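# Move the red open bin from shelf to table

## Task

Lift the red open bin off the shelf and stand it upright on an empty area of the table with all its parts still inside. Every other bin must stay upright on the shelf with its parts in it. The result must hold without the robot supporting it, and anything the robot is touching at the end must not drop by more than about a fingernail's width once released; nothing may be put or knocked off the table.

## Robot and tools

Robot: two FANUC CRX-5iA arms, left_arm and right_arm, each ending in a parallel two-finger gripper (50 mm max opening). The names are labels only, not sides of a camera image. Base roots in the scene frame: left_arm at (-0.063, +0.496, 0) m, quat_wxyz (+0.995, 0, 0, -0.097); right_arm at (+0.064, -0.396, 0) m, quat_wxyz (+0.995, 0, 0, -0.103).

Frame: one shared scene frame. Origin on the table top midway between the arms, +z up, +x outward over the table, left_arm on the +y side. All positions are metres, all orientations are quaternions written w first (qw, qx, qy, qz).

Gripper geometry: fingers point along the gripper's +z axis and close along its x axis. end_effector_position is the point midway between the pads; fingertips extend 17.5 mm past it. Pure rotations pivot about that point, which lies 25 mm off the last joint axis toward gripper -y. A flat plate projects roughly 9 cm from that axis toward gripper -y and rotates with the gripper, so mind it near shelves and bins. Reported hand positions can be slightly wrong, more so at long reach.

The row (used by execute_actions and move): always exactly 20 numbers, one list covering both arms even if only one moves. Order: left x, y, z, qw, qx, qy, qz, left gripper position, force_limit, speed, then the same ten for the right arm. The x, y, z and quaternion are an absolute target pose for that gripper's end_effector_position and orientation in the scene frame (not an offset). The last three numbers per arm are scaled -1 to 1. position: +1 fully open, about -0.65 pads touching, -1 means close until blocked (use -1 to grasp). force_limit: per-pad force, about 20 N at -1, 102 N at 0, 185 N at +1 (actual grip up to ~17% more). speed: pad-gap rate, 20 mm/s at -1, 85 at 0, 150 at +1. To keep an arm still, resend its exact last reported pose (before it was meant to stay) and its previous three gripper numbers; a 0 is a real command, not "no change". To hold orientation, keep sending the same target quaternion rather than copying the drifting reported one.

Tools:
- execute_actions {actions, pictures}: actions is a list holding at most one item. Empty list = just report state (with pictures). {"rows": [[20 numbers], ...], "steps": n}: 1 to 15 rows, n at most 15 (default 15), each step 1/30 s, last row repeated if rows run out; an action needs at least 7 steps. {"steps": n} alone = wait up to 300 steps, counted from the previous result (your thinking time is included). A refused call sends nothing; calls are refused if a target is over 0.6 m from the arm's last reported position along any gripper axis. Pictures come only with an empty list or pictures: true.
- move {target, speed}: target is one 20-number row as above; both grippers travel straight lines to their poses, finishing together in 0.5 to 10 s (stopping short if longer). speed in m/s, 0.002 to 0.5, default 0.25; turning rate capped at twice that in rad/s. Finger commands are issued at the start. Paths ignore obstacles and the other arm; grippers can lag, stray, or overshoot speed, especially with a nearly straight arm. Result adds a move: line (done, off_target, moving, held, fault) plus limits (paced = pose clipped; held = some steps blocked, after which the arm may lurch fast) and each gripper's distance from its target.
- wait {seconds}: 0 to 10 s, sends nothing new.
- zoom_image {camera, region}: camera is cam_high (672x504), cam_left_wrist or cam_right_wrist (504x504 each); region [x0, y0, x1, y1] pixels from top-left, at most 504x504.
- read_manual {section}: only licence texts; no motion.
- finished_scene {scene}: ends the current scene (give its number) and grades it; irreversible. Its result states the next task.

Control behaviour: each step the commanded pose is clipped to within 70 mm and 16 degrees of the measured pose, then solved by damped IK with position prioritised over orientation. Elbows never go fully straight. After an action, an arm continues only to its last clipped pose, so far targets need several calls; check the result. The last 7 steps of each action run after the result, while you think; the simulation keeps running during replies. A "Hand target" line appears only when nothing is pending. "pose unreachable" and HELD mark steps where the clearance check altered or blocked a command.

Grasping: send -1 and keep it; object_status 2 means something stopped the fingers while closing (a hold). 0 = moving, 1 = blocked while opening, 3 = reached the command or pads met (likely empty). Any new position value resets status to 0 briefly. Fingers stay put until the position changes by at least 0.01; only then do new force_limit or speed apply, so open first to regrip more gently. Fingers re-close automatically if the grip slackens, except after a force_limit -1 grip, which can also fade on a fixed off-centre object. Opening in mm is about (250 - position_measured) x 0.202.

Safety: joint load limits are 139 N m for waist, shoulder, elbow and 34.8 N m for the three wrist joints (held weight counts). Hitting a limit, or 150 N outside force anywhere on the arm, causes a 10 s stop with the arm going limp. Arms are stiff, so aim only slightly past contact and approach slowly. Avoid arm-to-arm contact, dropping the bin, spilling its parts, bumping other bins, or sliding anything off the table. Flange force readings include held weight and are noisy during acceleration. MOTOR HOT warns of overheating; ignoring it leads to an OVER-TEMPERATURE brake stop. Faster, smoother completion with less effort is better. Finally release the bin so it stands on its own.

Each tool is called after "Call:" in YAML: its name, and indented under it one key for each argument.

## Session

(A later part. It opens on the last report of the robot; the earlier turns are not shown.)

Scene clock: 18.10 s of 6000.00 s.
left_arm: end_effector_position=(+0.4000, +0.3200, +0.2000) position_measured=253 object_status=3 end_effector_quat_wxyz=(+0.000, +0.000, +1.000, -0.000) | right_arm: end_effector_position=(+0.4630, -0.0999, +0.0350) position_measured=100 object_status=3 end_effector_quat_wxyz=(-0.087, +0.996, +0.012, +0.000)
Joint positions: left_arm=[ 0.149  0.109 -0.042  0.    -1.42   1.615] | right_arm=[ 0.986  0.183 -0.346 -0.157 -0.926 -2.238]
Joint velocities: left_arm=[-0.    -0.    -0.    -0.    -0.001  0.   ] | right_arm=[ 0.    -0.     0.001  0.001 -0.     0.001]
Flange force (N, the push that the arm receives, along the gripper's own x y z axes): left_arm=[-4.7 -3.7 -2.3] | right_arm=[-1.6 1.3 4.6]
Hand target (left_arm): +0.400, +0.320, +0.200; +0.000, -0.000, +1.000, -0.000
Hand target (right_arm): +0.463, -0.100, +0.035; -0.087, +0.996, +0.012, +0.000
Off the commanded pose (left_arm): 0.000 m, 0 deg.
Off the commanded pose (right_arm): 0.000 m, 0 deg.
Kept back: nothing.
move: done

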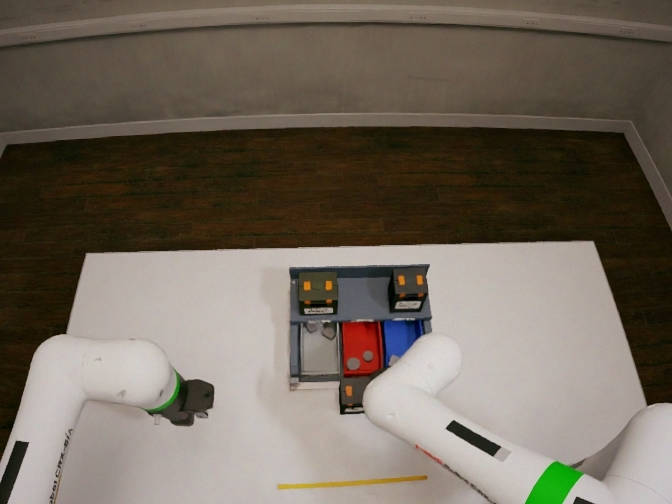

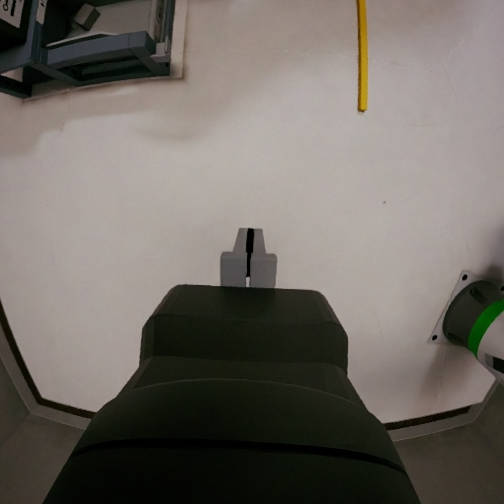

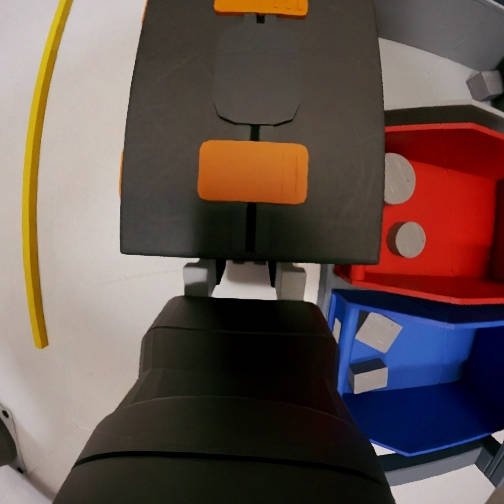

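Call:
move:
  target: [0.4,0.32,0.2,0,0,1,0,-1,0,0,0.457,0.005,0.035,-0.087,0.996,0.012,0,0.35,0,0]
  speed: 0.07

Call:
move:
  target: [0.4,0.32,0.2,0,0,1,0,-1,0,0,0.46,-0.06,0.14,-0.087,0.996,0.012,0,-0.3,0,0]
  speed: 0.2

Call:
move:
  target: [0.4,0.32,0.2,0,0,1,0,-1,0,0,0.595,-0.106,0.125,0,0.698,0.716,0,-0.3,0,0]
  speed: 0.45

Call:
zoom_image:
  camera: "cam_right_wrist"
  region: [180, 160, 320, 300]

Scene clock: 20.17 s of 6000.00 s.
left_arm: end_effector_position=(+0.4000, +0.3200, +0.2000) position_measured=253 object_status=3 end_effector_quat_wxyz=(+0.000, -0.000, +1.000, -0.000) | right_arm: end_effector_position=(+0.4570, +0.0051, +0.0350) position_measured=100 object_status=3 end_effector_quat_wxyz=(-0.087, +0.996, +0.012, +0.000)
Joint positions: left_arm=[ 0.149  0.109 -0.042  0.    -1.42   1.615] | right_arm=[ 1.145  0.304 -0.201 -0.13  -0.931 -2.414]
Joint velocities: left_arm=[-0.     0.001  0.     0.    -0.    -0.001] | right_arm=[ 0.    -0.    -0.     0.002  0.001  0.001]
Flange force (N, the push that the arm receives, along the gripper's own x y z axes): left_arm=[-6.6 -4.7 -3.9] | right_arm=[-2.4 0.5 4.3]
Hand target (left_arm): +0.400, +0.320, +0.200; +0.000, +0.000, +1.000, -0.000
Hand target (right_arm): +0.457, +0.005, +0.035; -0.087, +0.996, +0.012, +0.000
Off the commanded pose (left_arm): 0.000 m, 0 deg.
Off the commanded pose (right_arm): 0.000 m, 0 deg.
Kept back: nothing.
move: done

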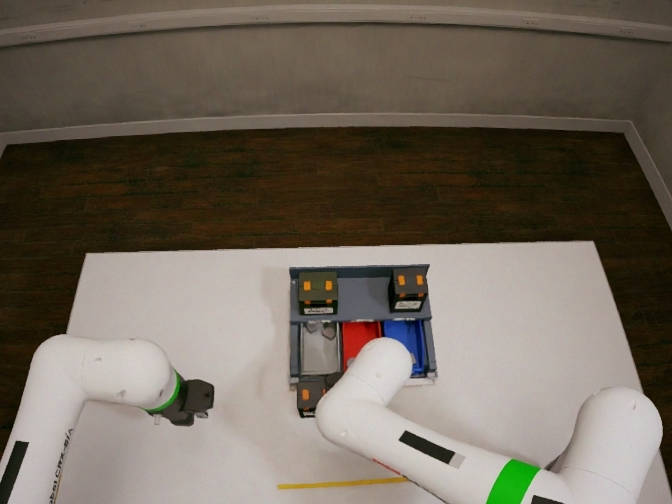

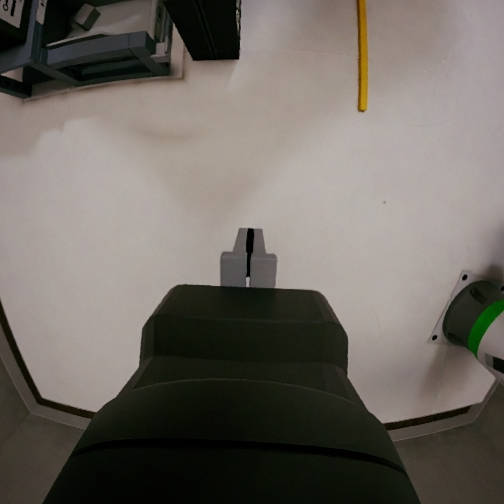

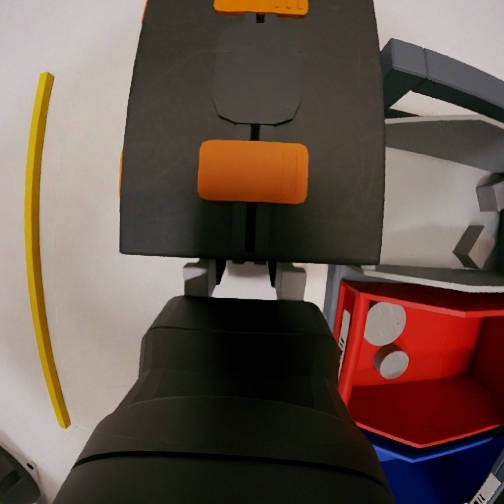

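Scene clock: 21.13 s of 6000.00 s.
left_arm: end_effector_position=(+0.4000, +0.3200, +0.2000) position_measured=253 object_status=3 end_effector_quat_wxyz=(+0.000, -0.000, +1.000, -0.000) | right_arm: end_effector_position=(+0.4600, -0.0603, +0.1401) position_measured=198 object_status=3 end_effector_quat_wxyz=(-0.087, +0.996, +0.012, +0.000)
Joint positions: left_arm=[ 0.149  0.109 -0.042  0.    -1.42   1.615] | right_arm=[ 1.053  0.109 -0.169 -0.126 -1.166 -2.351]
Joint velocities: left_arm=[-0.     0.     0.     0.    -0.002  0.001] | right_arm=[-0.    -0.    -0.    -0.003  0.001  0.001]
Flange force (N, the push that the arm receives, along the gripper's own x y z axes): left_arm=[-4.4 -5.0 -2.4] | right_arm=[0.6 -2.1 5.0]
Hand target (left_arm): +0.400, +0.320, +0.200; +0.000, -0.000, +1.000, -0.000
Hand target (right_arm): +0.460, -0.060, +0.140; -0.087, +0.996, +0.012, +0.000
Off the commanded pose (left_arm): 0.000 m, 0 deg.
Off the commanded pose (right_arm): 0.000 m, 0 deg.
Kept back: nothing.
move: done

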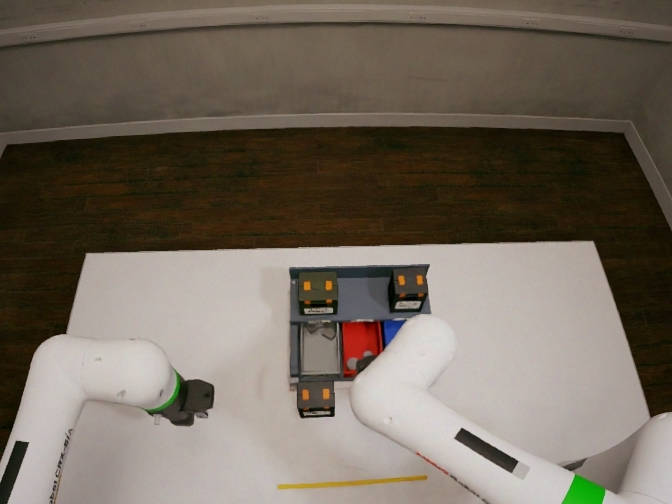

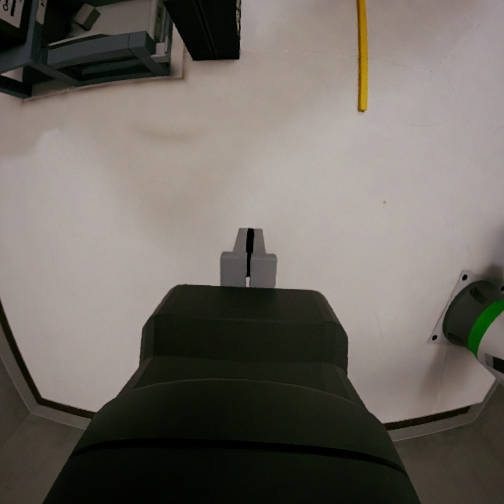

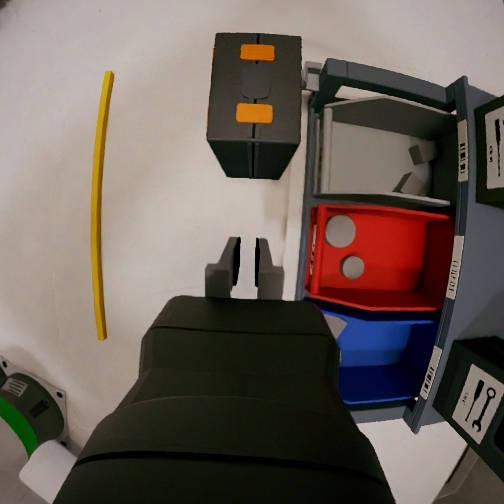

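Scene clock: 23.37 s of 6000.00 s.
left_arm: end_effector_position=(+0.4000, +0.3200, +0.2000) position_measured=253 object_status=3 end_effector_quat_wxyz=(+0.000, +0.000, +1.000, -0.000) | right_arm: end_effector_position=(+0.5951, -0.1065, +0.1250) position_measured=198 object_status=3 end_effector_quat_wxyz=(+0.000, +0.698, +0.716, -0.000)
Joint positions: left_arm=[ 0.149  0.109 -0.042  0.    -1.42   1.615] | right_arm=[ 0.897  0.493  0.274  0.    -1.353 -0.665]
Joint velocities: left_arm=[-0.    -0.     0.     0.     0.001 -0.001] | right_arm=[-0.001  0.001 -0.    -0.005 -0.001 -0.   ]
Flange force (N, the push that the arm receives, along the gripper's own x y z axes): left_arm=[-3.5 -1.8 -2.4] | right_arm=[1.6 -2.0 3.8]
Hand target (left_arm): +0.400, +0.320, +0.200; +0.000, -0.000, +1.000, -0.000
Hand target (right_arm): +0.595, -0.106, +0.125; -0.000, +0.698, +0.716, -0.000
Off the commanded pose (left_arm): 0.000 m, 0 deg.
Off the commanded pose (right_arm): 0.000 m, 0 deg.
Kept back: nothing.
move: done

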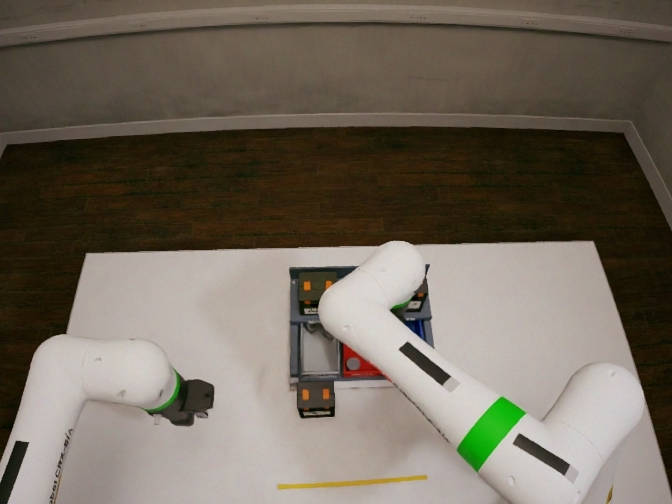

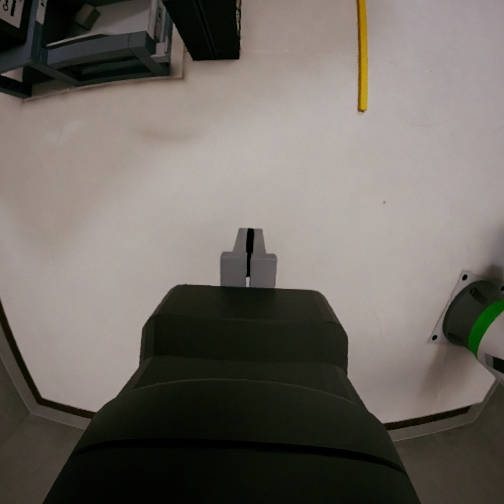

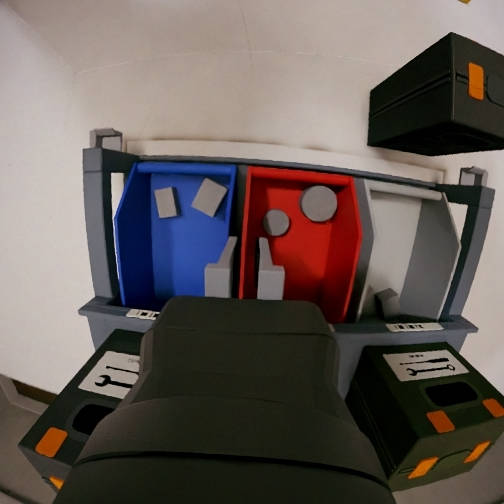

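Region (180, 160, 320, 300) of cam_right_wrist's 504x504 image, scaled by 3.600, with more detail than that image has.

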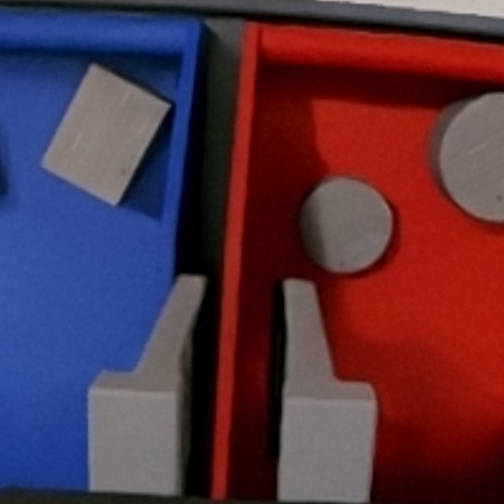

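Nearly aligned. Lower to just above the wall.

Call:
move:
  target: [0.4,0.32,0.2,0,0,1,0,-1,0,0,0.593,-0.1065,0.108,0,0.698,0.716,0,-0.3,0,0]
  speed: 0.03

Call:
zoom_image:
  camera: "cam_right_wrist"
  region: [200, 200, 300, 300]

Scene clock: 24.40 s of 6000.00 s.
left_arm: end_effector_position=(+0.4000, +0.3200, +0.2000) position_measured=253 object_status=3 end_effector_quat_wxyz=(+0.000, -0.000, +1.000, -0.000) | right_arm: end_effector_position=(+0.5930, -0.1065, +0.1079) position_measured=198 object_status=3 end_effector_quat_wxyz=(-0.000, +0.698, +0.716, -0.000)
Joint positions: left_arm=[ 0.149  0.109 -0.042  0.    -1.42   1.615] | right_arm=[ 0.899  0.498  0.241 -0.    -1.314 -0.666]
Joint velocities: left_arm=[ 0.    -0.    -0.     0.     0.    -0.001] | right_arm=[-0.     0.     0.     0.    -0.001 -0.   ]
Flange force (N, the push that the arm receives, along the gripper's own x y z axes): left_arm=[-4.1 -2.1 -1.6] | right_arm=[2.4 -0.6 4.3]
Hand target (left_arm): +0.400, +0.320, +0.200; +0.000, +0.000, +1.000, -0.000
Hand target (right_arm): +0.593, -0.106, +0.108; -0.000, +0.698, +0.716, +0.000
Off the commanded pose (left_arm): 0.000 m, 0 deg.
Off the commanded pose (right_arm): 0.000 m, 0 deg.
Kept back: nothing.
move: done

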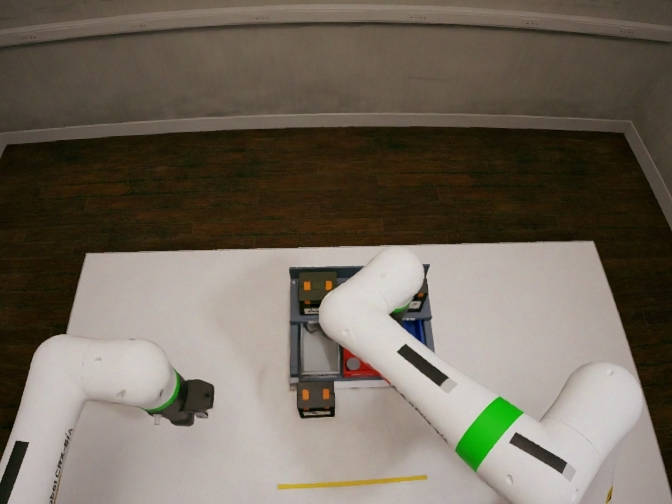

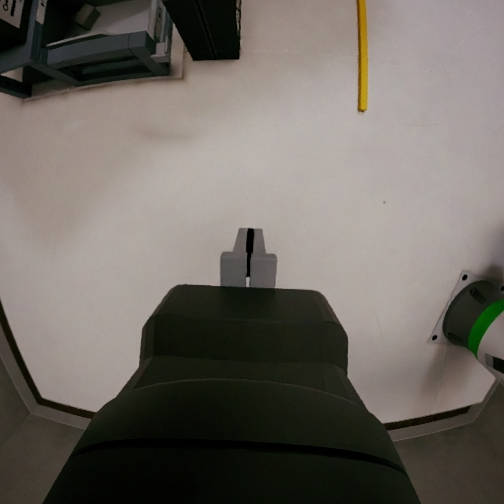

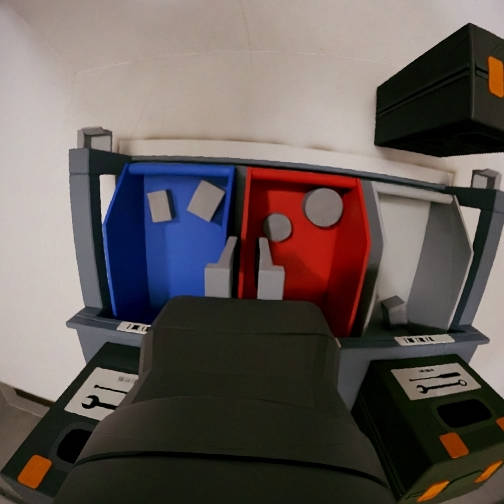

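Region (200, 200, 300, 300) of cam_right_wrist's 504x504 image, scaled by 5.040, with more detail than that image has.

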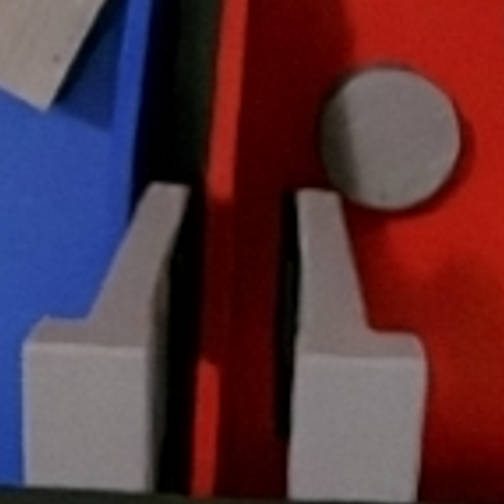

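Call:
execute_actions:
  actions:
    - {"rows":[[0.4,0.32,0.2,0,0,1,0,-1,0,0,0.593,-0.1075,0.108,0,0.698,0.716,0,-0.3,0,0]],"steps":8}

Call:
move:
  target: [0.4,0.32,0.2,0,0,1,0,-1,0,0,0.593,-0.1075,0.101,0,0.698,0.716,0,-0.3,0,0]
  speed: 0.012

Call:
zoom_image:
  camera: "cam_right_wrist"
  region: [200, 200, 300, 300]

Scene clock: 24.80 s of 6000.00 s.
left_arm: end_effector_position=(+0.4000, +0.3200, +0.2000) position_measured=253 object_status=3 end_effector_quat_wxyz=(+0.000, +0.000, +1.000, -0.000) | right_arm: end_effector_position=(+0.5930, -0.1065, +0.1079) position_measured=198 object_status=3 end_effector_quat_wxyz=(-0.000, +0.698, +0.716, -0.000)
Joint positions: left_arm=[ 0.149  0.109 -0.042  0.    -1.42   1.615] | right_arm=[ 0.899  0.498  0.241 -0.    -1.314 -0.666]
Joint velocities: left_arm=[ 0.    -0.001  0.    -0.     0.    -0.001] | right_arm=[-0.006 -0.015 -0.024 -0.001  0.011 -0.001]
Flange force (N, the push that the arm receives, along the gripper's own x y z axes): left_arm=[-3.9 -3.0 -4.1] | right_arm=[3.8 3.1 3.4]
Steps of this call (steps 1 to 11: nothing new was sent; step 12: the first step of this action). Readings (end_effector_position | what the end effector reports):
12: the state above

Scene clock: 25.83 s of 6000.00 s.
left_arm: end_effector_position=(+0.4000, +0.3200, +0.2000) position_measured=253 object_status=3 end_effector_quat_wxyz=(+0.000, +0.000, +1.000, -0.000) | right_arm: end_effector_position=(+0.5930, -0.1075, +0.1010) position_measured=198 object_status=3 end_effector_quat_wxyz=(-0.000, +0.698, +0.716, -0.000)
Joint positions: left_arm=[ 0.149  0.109 -0.042  0.    -1.42   1.615] | right_arm=[ 0.897  0.501  0.229 -0.    -1.299 -0.665]
Joint velocities: left_arm=[-0. -0.  0.  0. -0. -0.] | right_arm=[-0.     0.     0.    -0.002  0.002  0.   ]
Flange force (N, the push that the arm receives, along the gripper's own x y z axes): left_arm=[-4.1 -1.4 -4.4] | right_arm=[0.8 -3.6 4.4]
Hand target (left_arm): +0.400, +0.320, +0.200; +0.000, -0.000, +1.000, -0.000
Hand target (right_arm): +0.593, -0.107, +0.101; -0.000, +0.698, +0.716, -0.000
Off your previous action's commanded pose (left_arm): 0.000 m, 0 deg at its last step (step 7 of this call).
Off your previous action's commanded pose (right_arm): 0.000 m, 0 deg at its last step (step 7 of this call).
Off the commanded pose (left_arm): 0.000 m, 0 deg.
Off the commanded pose (right_arm): 0.000 m, 0 deg.
Kept back: nothing.
move: done

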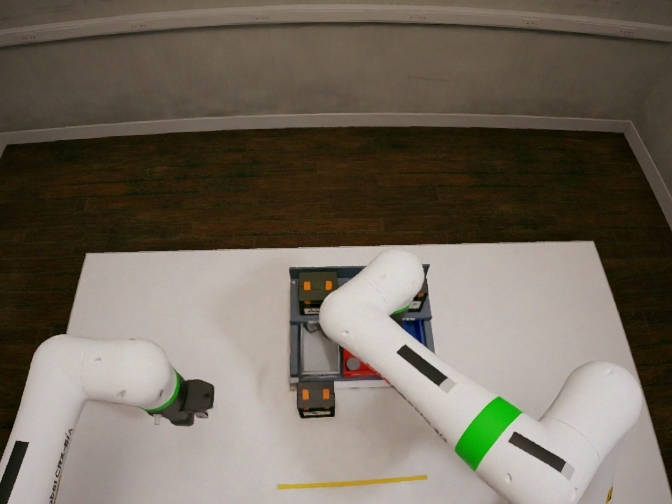

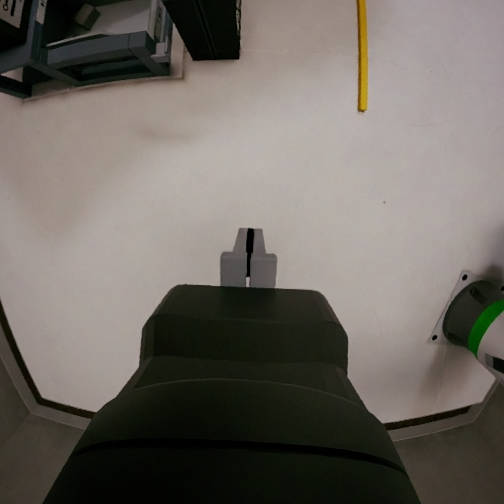

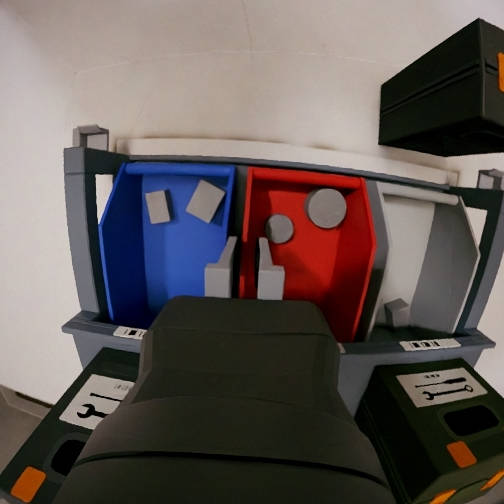

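Region (200, 200, 300, 300) of cam_right_wrist's 504x504 image, scaled by 5.040, with more detail than that image has.

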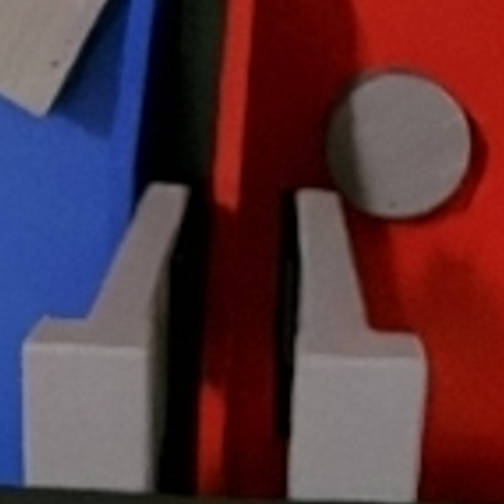

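Call:
move:
  target: [0.4,0.32,0.2,0,0,1,0,-1,0,0,0.593,-0.1075,0.096,0,0.698,0.716,0,-0.3,0,0]
  speed: 0.012

Scene clock: 26.77 s of 6000.00 s.
left_arm: end_effector_position=(+0.4000, +0.3200, +0.2000) position_measured=253 object_status=3 end_effector_quat_wxyz=(+0.000, +0.000, +1.000, -0.000) | right_arm: end_effector_position=(+0.5930, -0.1075, +0.0960) position_measured=198 object_status=3 end_effector_quat_wxyz=(+0.000, +0.698, +0.716, -0.000)
Joint positions: left_arm=[ 0.149  0.109 -0.042  0.    -1.42   1.615] | right_arm=[ 0.897  0.505  0.222  0.    -1.288 -0.665]
Joint velocities: left_arm=[ 0.    -0.    -0.    -0.    -0.001  0.   ] | right_arm=[-0.     0.     0.    -0.001 -0.001 -0.   ]
Flange force (N, the push that the arm receives, along the gripper's own x y z axes): left_arm=[-4.4 -4.0 -3.1] | right_arm=[1.6 -0.9 3.9]
Hand target (left_arm): +0.400, +0.320, +0.200; +0.000, +0.000, +1.000, -0.000
Hand target (right_arm): +0.593, -0.107, +0.096; -0.000, +0.698, +0.716, -0.000
Off the commanded pose (left_arm): 0.000 m, 0 deg.
Off the commanded pose (right_arm): 0.000 m, 0 deg.
Kept back: nothing.
move: done

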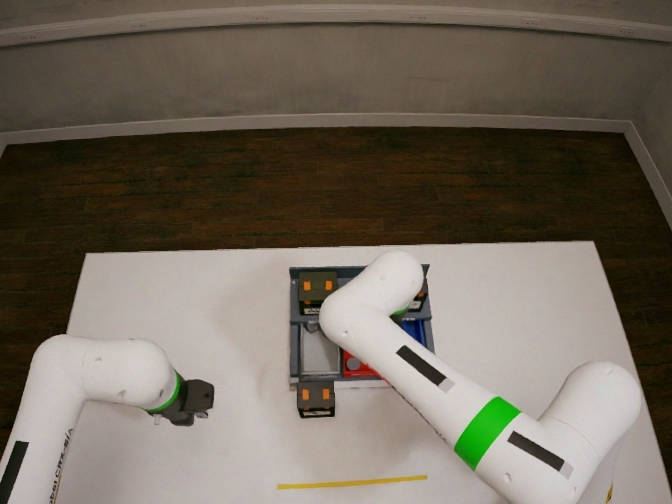

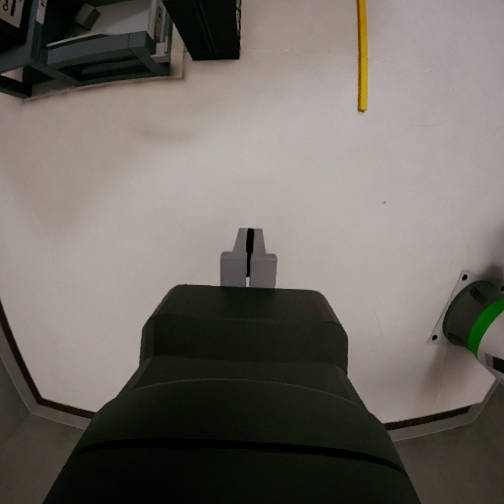

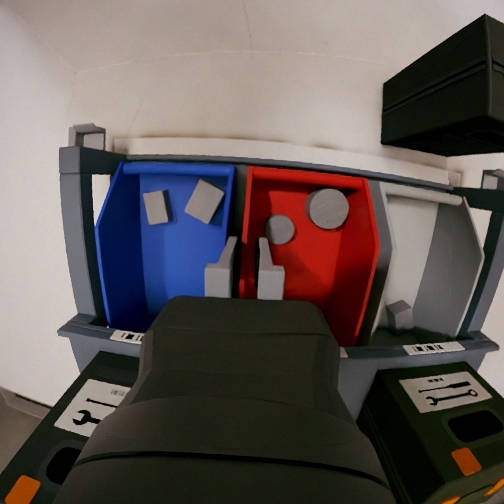

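Call:
move:
  target: [0.4,0.32,0.2,0,0,1,0,-1,0,0,0.593,-0.1075,0.074,0,0.698,0.716,0,-0.3,0,0]
  speed: 0.03

Scene clock: 28.60 s of 6000.00 s.
left_arm: end_effector_position=(+0.4000, +0.3200, +0.2000) position_measured=253 object_status=3 end_effector_quat_wxyz=(+0.000, +0.000, +1.000, -0.000) | right_arm: end_effector_position=(+0.5930, -0.1075, +0.0739) position_measured=198 object_status=3 end_effector_quat_wxyz=(-0.000, +0.698, +0.716, -0.000)
Joint positions: left_arm=[ 0.149  0.109 -0.042  0.    -1.42   1.615] | right_arm=[ 0.897  0.522  0.193  0.    -1.243 -0.665]
Joint velocities: left_arm=[-0.     0.001 -0.    -0.     0.001 -0.001] | right_arm=[ 0.     0.     0.    -0.002  0.001  0.001]
Flange force (N, the push that the arm receives, along the gripper's own x y z axes): left_arm=[-1.8 -0.4 -1.4] | right_arm=[1.6 -2.6 5.2]
Hand target (left_arm): +0.400, +0.320, +0.200; +0.000, +0.000, +1.000, -0.000
Hand target (right_arm): +0.593, -0.107, +0.074; -0.000, +0.698, +0.716, +0.000
Off the commanded pose (left_arm): 0.000 m, 0 deg.
Off the commanded pose (right_arm): 0.000 m, 0 deg.
Kept back: nothing.
move: done

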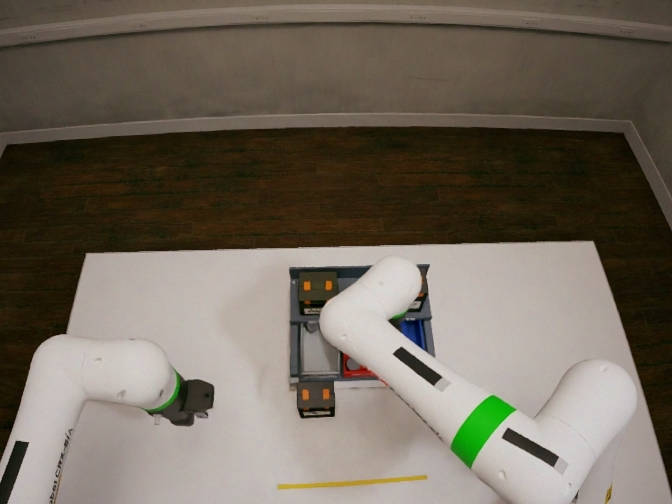

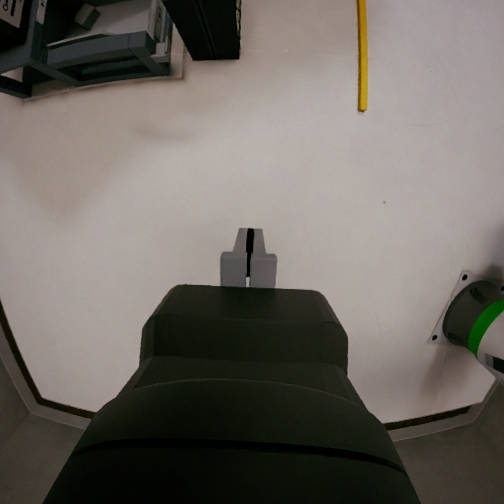

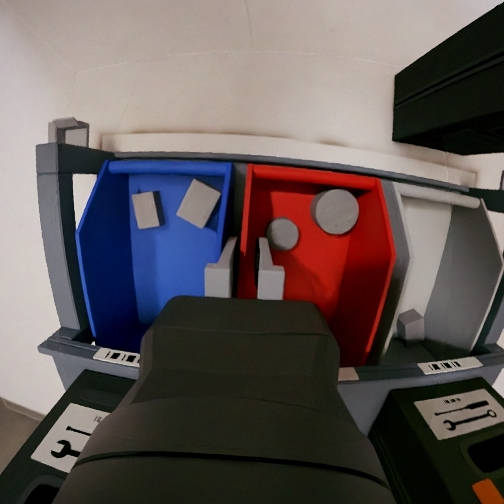

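Call:
execute_actions:
  actions: []
  pictures: false

Call:
move:
  target: [0.4,0.32,0.2,0,0,1,0,-1,0,0,0.593,-0.1075,0.074,0,0.698,0.716,0,-1,0.3,-1]
  speed: 0.03

Scene clock: 28.83 s of 6000.00 s.
left_arm: end_effector_position=(+0.4000, +0.3200, +0.2000) position_measured=253 object_status=3 end_effector_quat_wxyz=(+0.000, +0.000, +1.000, -0.000) | right_arm: end_effector_position=(+0.5930, -0.1075, +0.0739) position_measured=198 object_status=3 end_effector_quat_wxyz=(-0.000, +0.698, +0.716, -0.000)
Joint positions: left_arm=[ 0.149  0.109 -0.042  0.    -1.42   1.615] | right_arm=[ 0.897  0.522  0.193  0.    -1.243 -0.665]
Joint velocities: left_arm=[-0.  0. -0. -0.  0. -0.] | right_arm=[-0.     0.    -0.     0.     0.001 -0.001]
Flange force (N, the push that the arm receives, along the gripper's own x y z axes): left_arm=[-4.5 -2.9 -5.4] | right_arm=[0.6 -3.3 4.2]
Hand target (left_arm): +0.400, +0.320, +0.200; +0.000, +0.000, +1.000, -0.000
Hand target (right_arm): +0.593, -0.107, +0.074; -0.000, +0.698, +0.716, +0.000
Off the commanded pose (left_arm): 0.000 m, 0 deg.
Off the commanded pose (right_arm): 0.000 m, 0 deg.
Kept back: nothing.
Steps of this call (steps 1 to 7: nothing new was sent). Readings (end_effector_position | what the end effector reports):
1: left_arm (+0.4000, +0.3200, +0.2000) | right_arm (+0.5930, -0.1075, +0.0739) | left_arm position_measured=253 object_status=3 | right_arm position_measured=198 object_status=3
2: left_arm (+0.4000, +0.3200, +0.2000) | right_arm (+0.5930, -0.1075, +0.0739) | left_arm position_measured=253 object_status=3 | right_arm position_measured=198 object_status=3
4: left_arm (+0.4000, +0.3200, +0.2000) | right_arm (+0.5930, -0.1075, +0.0739) | left_arm position_measured=253 object_status=3 | right_arm position_measured=198 object_status=3
7: the state above

Scene clock: 29.53 s of 6000.00 s.
left_arm: end_effector_position=(+0.4000, +0.3200, +0.2000) position_measured=253 object_status=3 end_effector_quat_wxyz=(+0.000, -0.000, +1.000, -0.000) | right_arm: end_effector_position=(+0.5930, -0.1075, +0.0740) position_measured=241 object_status=2 end_effector_quat_wxyz=(+0.000, +0.698, +0.716, +0.000)
Joint positions: left_arm=[ 0.149  0.109 -0.042  0.    -1.42   1.615] | right_arm=[ 0.897  0.521  0.193  0.    -1.243 -0.665]
Joint velocities: left_arm=[-0.     0.    -0.     0.    -0.001 -0.001] | right_arm=[-0.     0.     0.     0.001 -0.001  0.002]
Flange force (N, the push that the arm receives, along the gripper's own x y z axes): left_arm=[-6.1 -4.4 -3.5] | right_arm=[1.6 -1.9 6.7]
Hand target (left_arm): +0.400, +0.320, +0.200; +0.000, -0.000, +1.000, -0.000
Hand target (right_arm): +0.593, -0.108, +0.074; +0.000, +0.698, +0.716, +0.000
Off the commanded pose (left_arm): 0.000 m, 0 deg.
Off the commanded pose (right_arm): 0.000 m, 0 deg.
Kept back: nothing.
move: done

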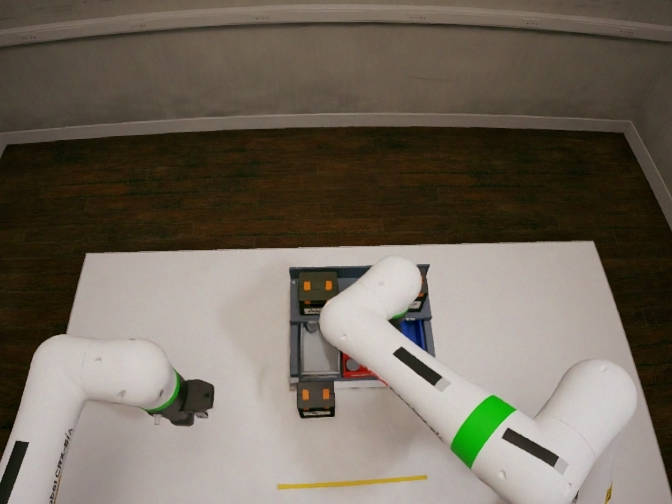

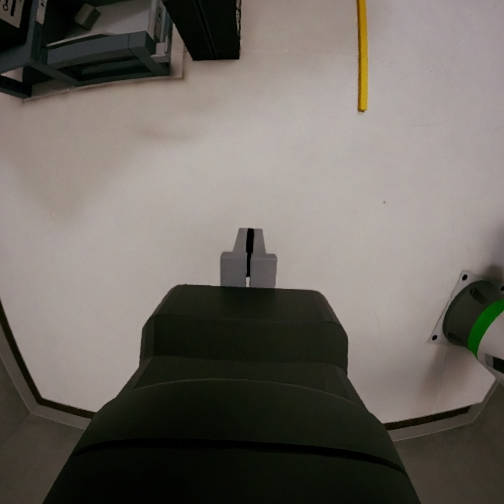

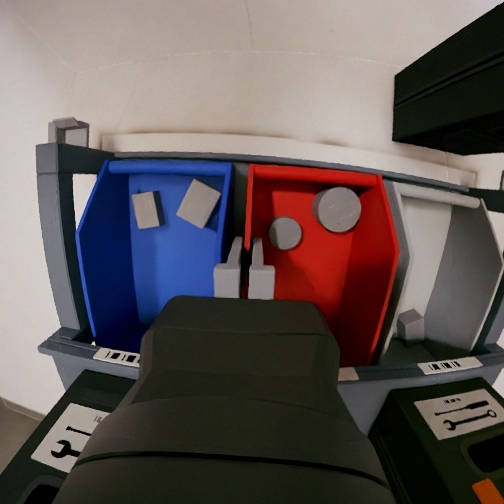

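Call:
move:
  target: [0.4,0.32,0.2,0,0,1,0,-1,0,0,0.593,-0.1085,0.081,0,0.698,0.716,0,-1,0.3,-1]
  speed: 0.012

Call:
move:
  target: [0.4,0.32,0.2,0,0,1,0,-1,0,0,0.573,-0.109,0.082,0,0.698,0.716,0,-1,0.3,-1]
  speed: 0.02

Scene clock: 31.97 s of 6000.00 s.
left_arm: end_effector_position=(+0.4000, +0.3200, +0.2000) position_measured=253 object_status=3 end_effector_quat_wxyz=(+0.000, +0.000, +1.000, -0.000) | right_arm: end_effector_position=(+0.5930, -0.1085, +0.0810) position_measured=241 object_status=2 end_effector_quat_wxyz=(+0.000, +0.698, +0.716, +0.000)
Joint positions: left_arm=[ 0.149  0.109 -0.042  0.    -1.42   1.615] | right_arm=[ 0.896  0.515  0.201  0.    -1.257 -0.664]
Joint velocities: left_arm=[-0.    -0.     0.    -0.     0.001  0.   ] | right_arm=[-0.     0.001 -0.001 -0.001  0.    -0.001]
Flange force (N, the push that the arm receives, along the gripper's own x y z axes): left_arm=[-0.1 -1.6 -3.1] | right_arm=[1.1 -1.9 7.8]
Hand target (left_arm): +0.400, +0.320, +0.200; +0.000, +0.000, +1.000, -0.000
Hand target (right_arm): +0.593, -0.109, +0.081; +0.000, +0.698, +0.716, -0.000
Off the commanded pose (left_arm): 0.000 m, 0 deg.
Off the commanded pose (right_arm): 0.000 m, 0 deg.
Kept back: nothing.
move: done

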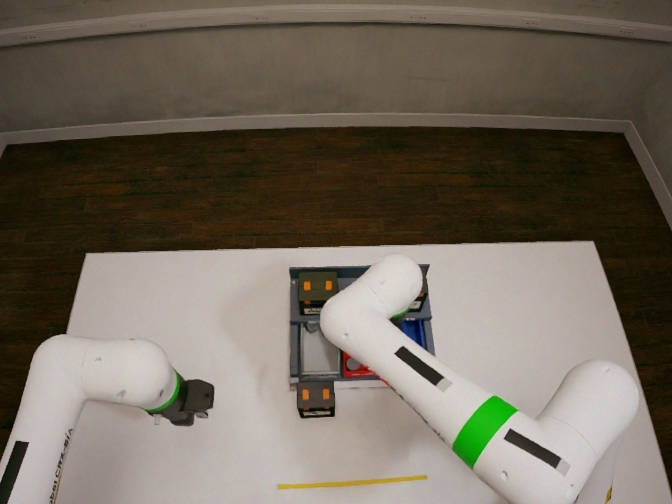

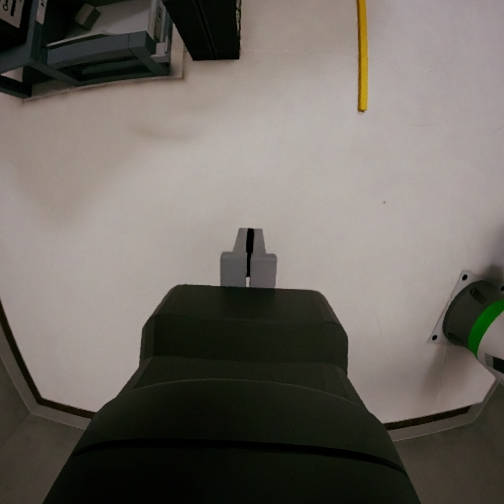

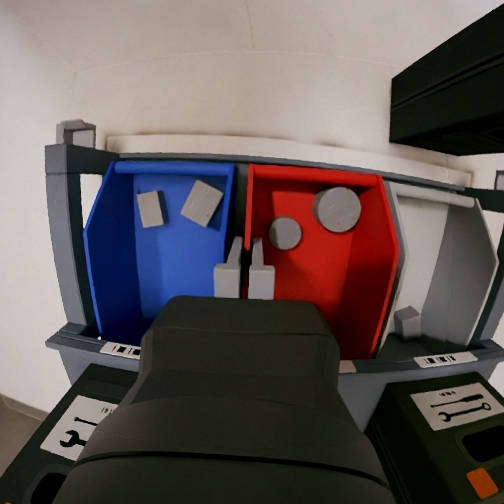

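Scene clock: 33.20 s of 6000.00 s.
left_arm: end_effector_position=(+0.4000, +0.3200, +0.2000) position_measured=253 object_status=3 end_effector_quat_wxyz=(-0.000, -0.000, +1.000, -0.000) | right_arm: end_effector_position=(+0.5730, -0.1090, +0.0820) position_measured=241 object_status=2 end_effector_quat_wxyz=(+0.000, +0.698, +0.716, -0.000)
Joint positions: left_arm=[ 0.149  0.109 -0.042  0.    -1.42   1.615] | right_arm=[ 0.917  0.471  0.139  0.    -1.238 -0.685]
Joint velocities: left_arm=[ 0.     0.    -0.    -0.    -0.001  0.   ] | right_arm=[-0.     0.    -0.001 -0.     0.    -0.001]
Flange force (N, the push that the arm receives, along the gripper's own x y z axes): left_arm=[-4.6 -3.8 -4.2] | right_arm=[2.2 4.7 8.2]
Hand target (left_arm): +0.400, +0.320, +0.200; +0.000, +0.000, +1.000, +0.000
Hand target (right_arm): +0.573, -0.109, +0.082; -0.000, +0.698, +0.716, +0.000
Off the commanded pose (left_arm): 0.000 m, 0 deg.
Off the commanded pose (right_arm): 0.000 m, 0 deg.
Kept back: nothing.
move: done

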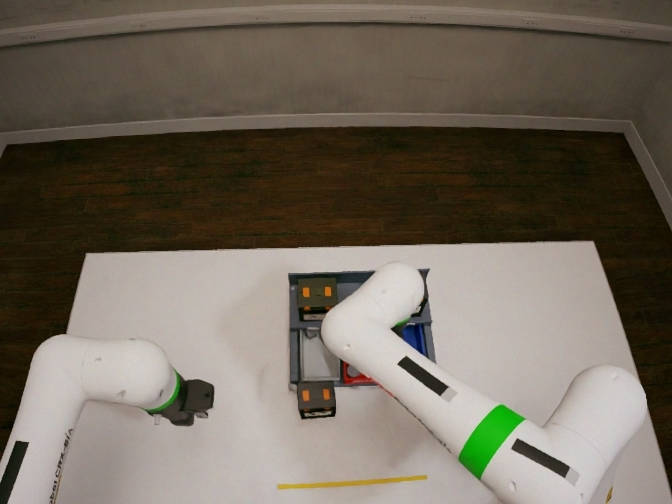

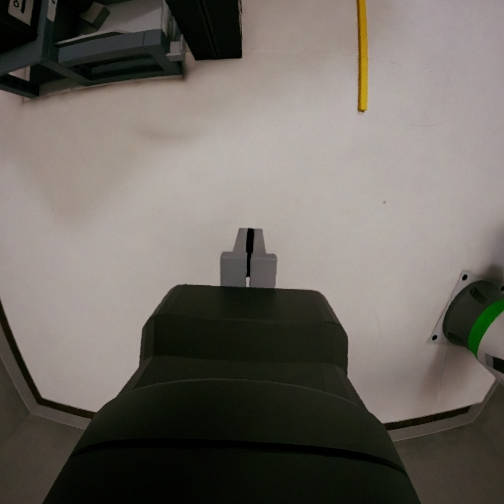

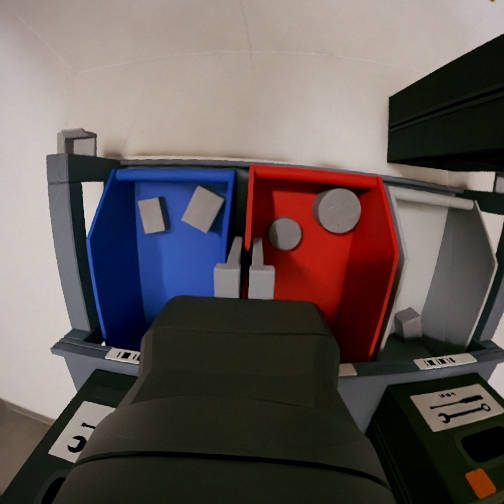

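Call:
move:
  target: [0.4,0.32,0.2,0,0,1,0,-1,0,0,0.575,-0.109,0.090,0,0.698,0.716,0,-1,0.3,-1]
  speed: 0.01

Call:
zoom_image:
  camera: "cam_right_wrist"
  region: [40,110,504,400]

Scene clock: 34.53 s of 6000.00 s.
left_arm: end_effector_position=(+0.4000, +0.3200, +0.2000) position_measured=253 object_status=3 end_effector_quat_wxyz=(-0.000, +0.000, +1.000, -0.000) | right_arm: end_effector_position=(+0.5749, -0.1090, +0.0899) position_measured=241 object_status=2 end_effector_quat_wxyz=(-0.000, +0.698, +0.716, -0.000)
Joint positions: left_arm=[ 0.149  0.109 -0.042  0.    -1.42   1.615] | right_arm=[ 0.915  0.469  0.155 -0.    -1.257 -0.682]
Joint velocities: left_arm=[-0.    -0.    -0.     0.     0.    -0.001] | right_arm=[-0.    -0.     0.001  0.     0.     0.   ]
Flange force (N, the push that the arm receives, along the gripper's own x y z axes): left_arm=[-5.8 -4.1 -3.6] | right_arm=[1.5 -4.6 18.9]
Hand target (left_arm): +0.400, +0.320, +0.200; +0.000, +0.000, +1.000, -0.000
Hand target (right_arm): +0.575, -0.109, +0.090; +0.000, +0.698, +0.716, -0.000
Off the commanded pose (left_arm): 0.000 m, 0 deg.
Off the commanded pose (right_arm): 0.000 m, 0 deg.
Kept back: nothing.
move: done

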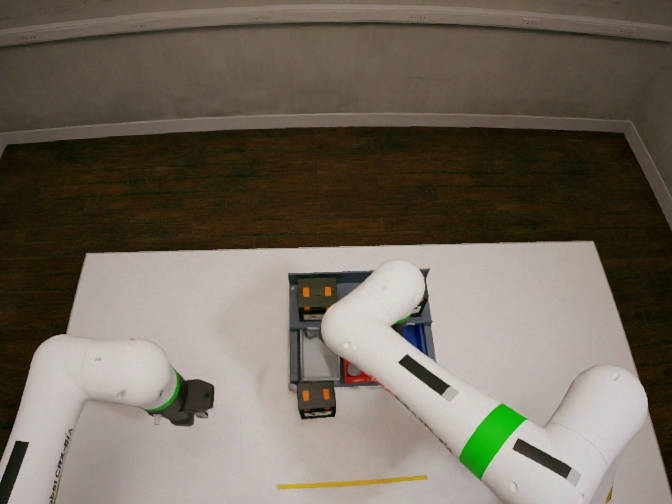

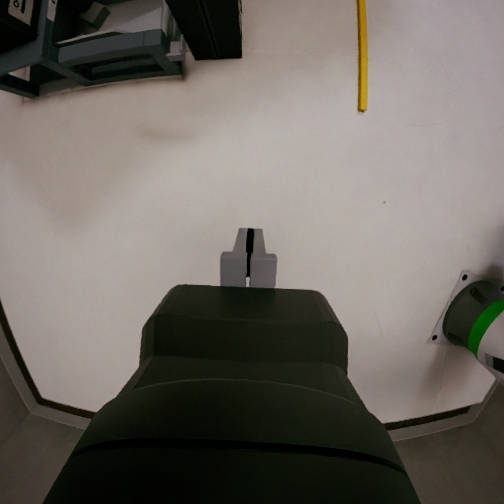

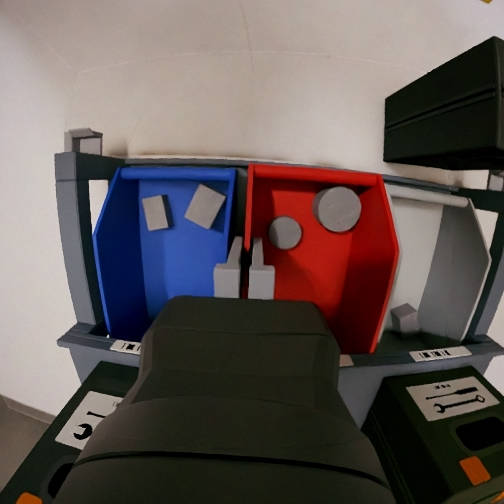

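Region (40, 110, 504, 400) of cam_right_wrist's 504x504 image, scaled by 1.086, with more detail than that image has; it fills the top 315 rows of this view, and the rest is white.

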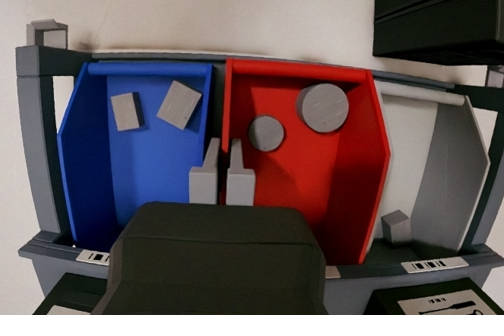

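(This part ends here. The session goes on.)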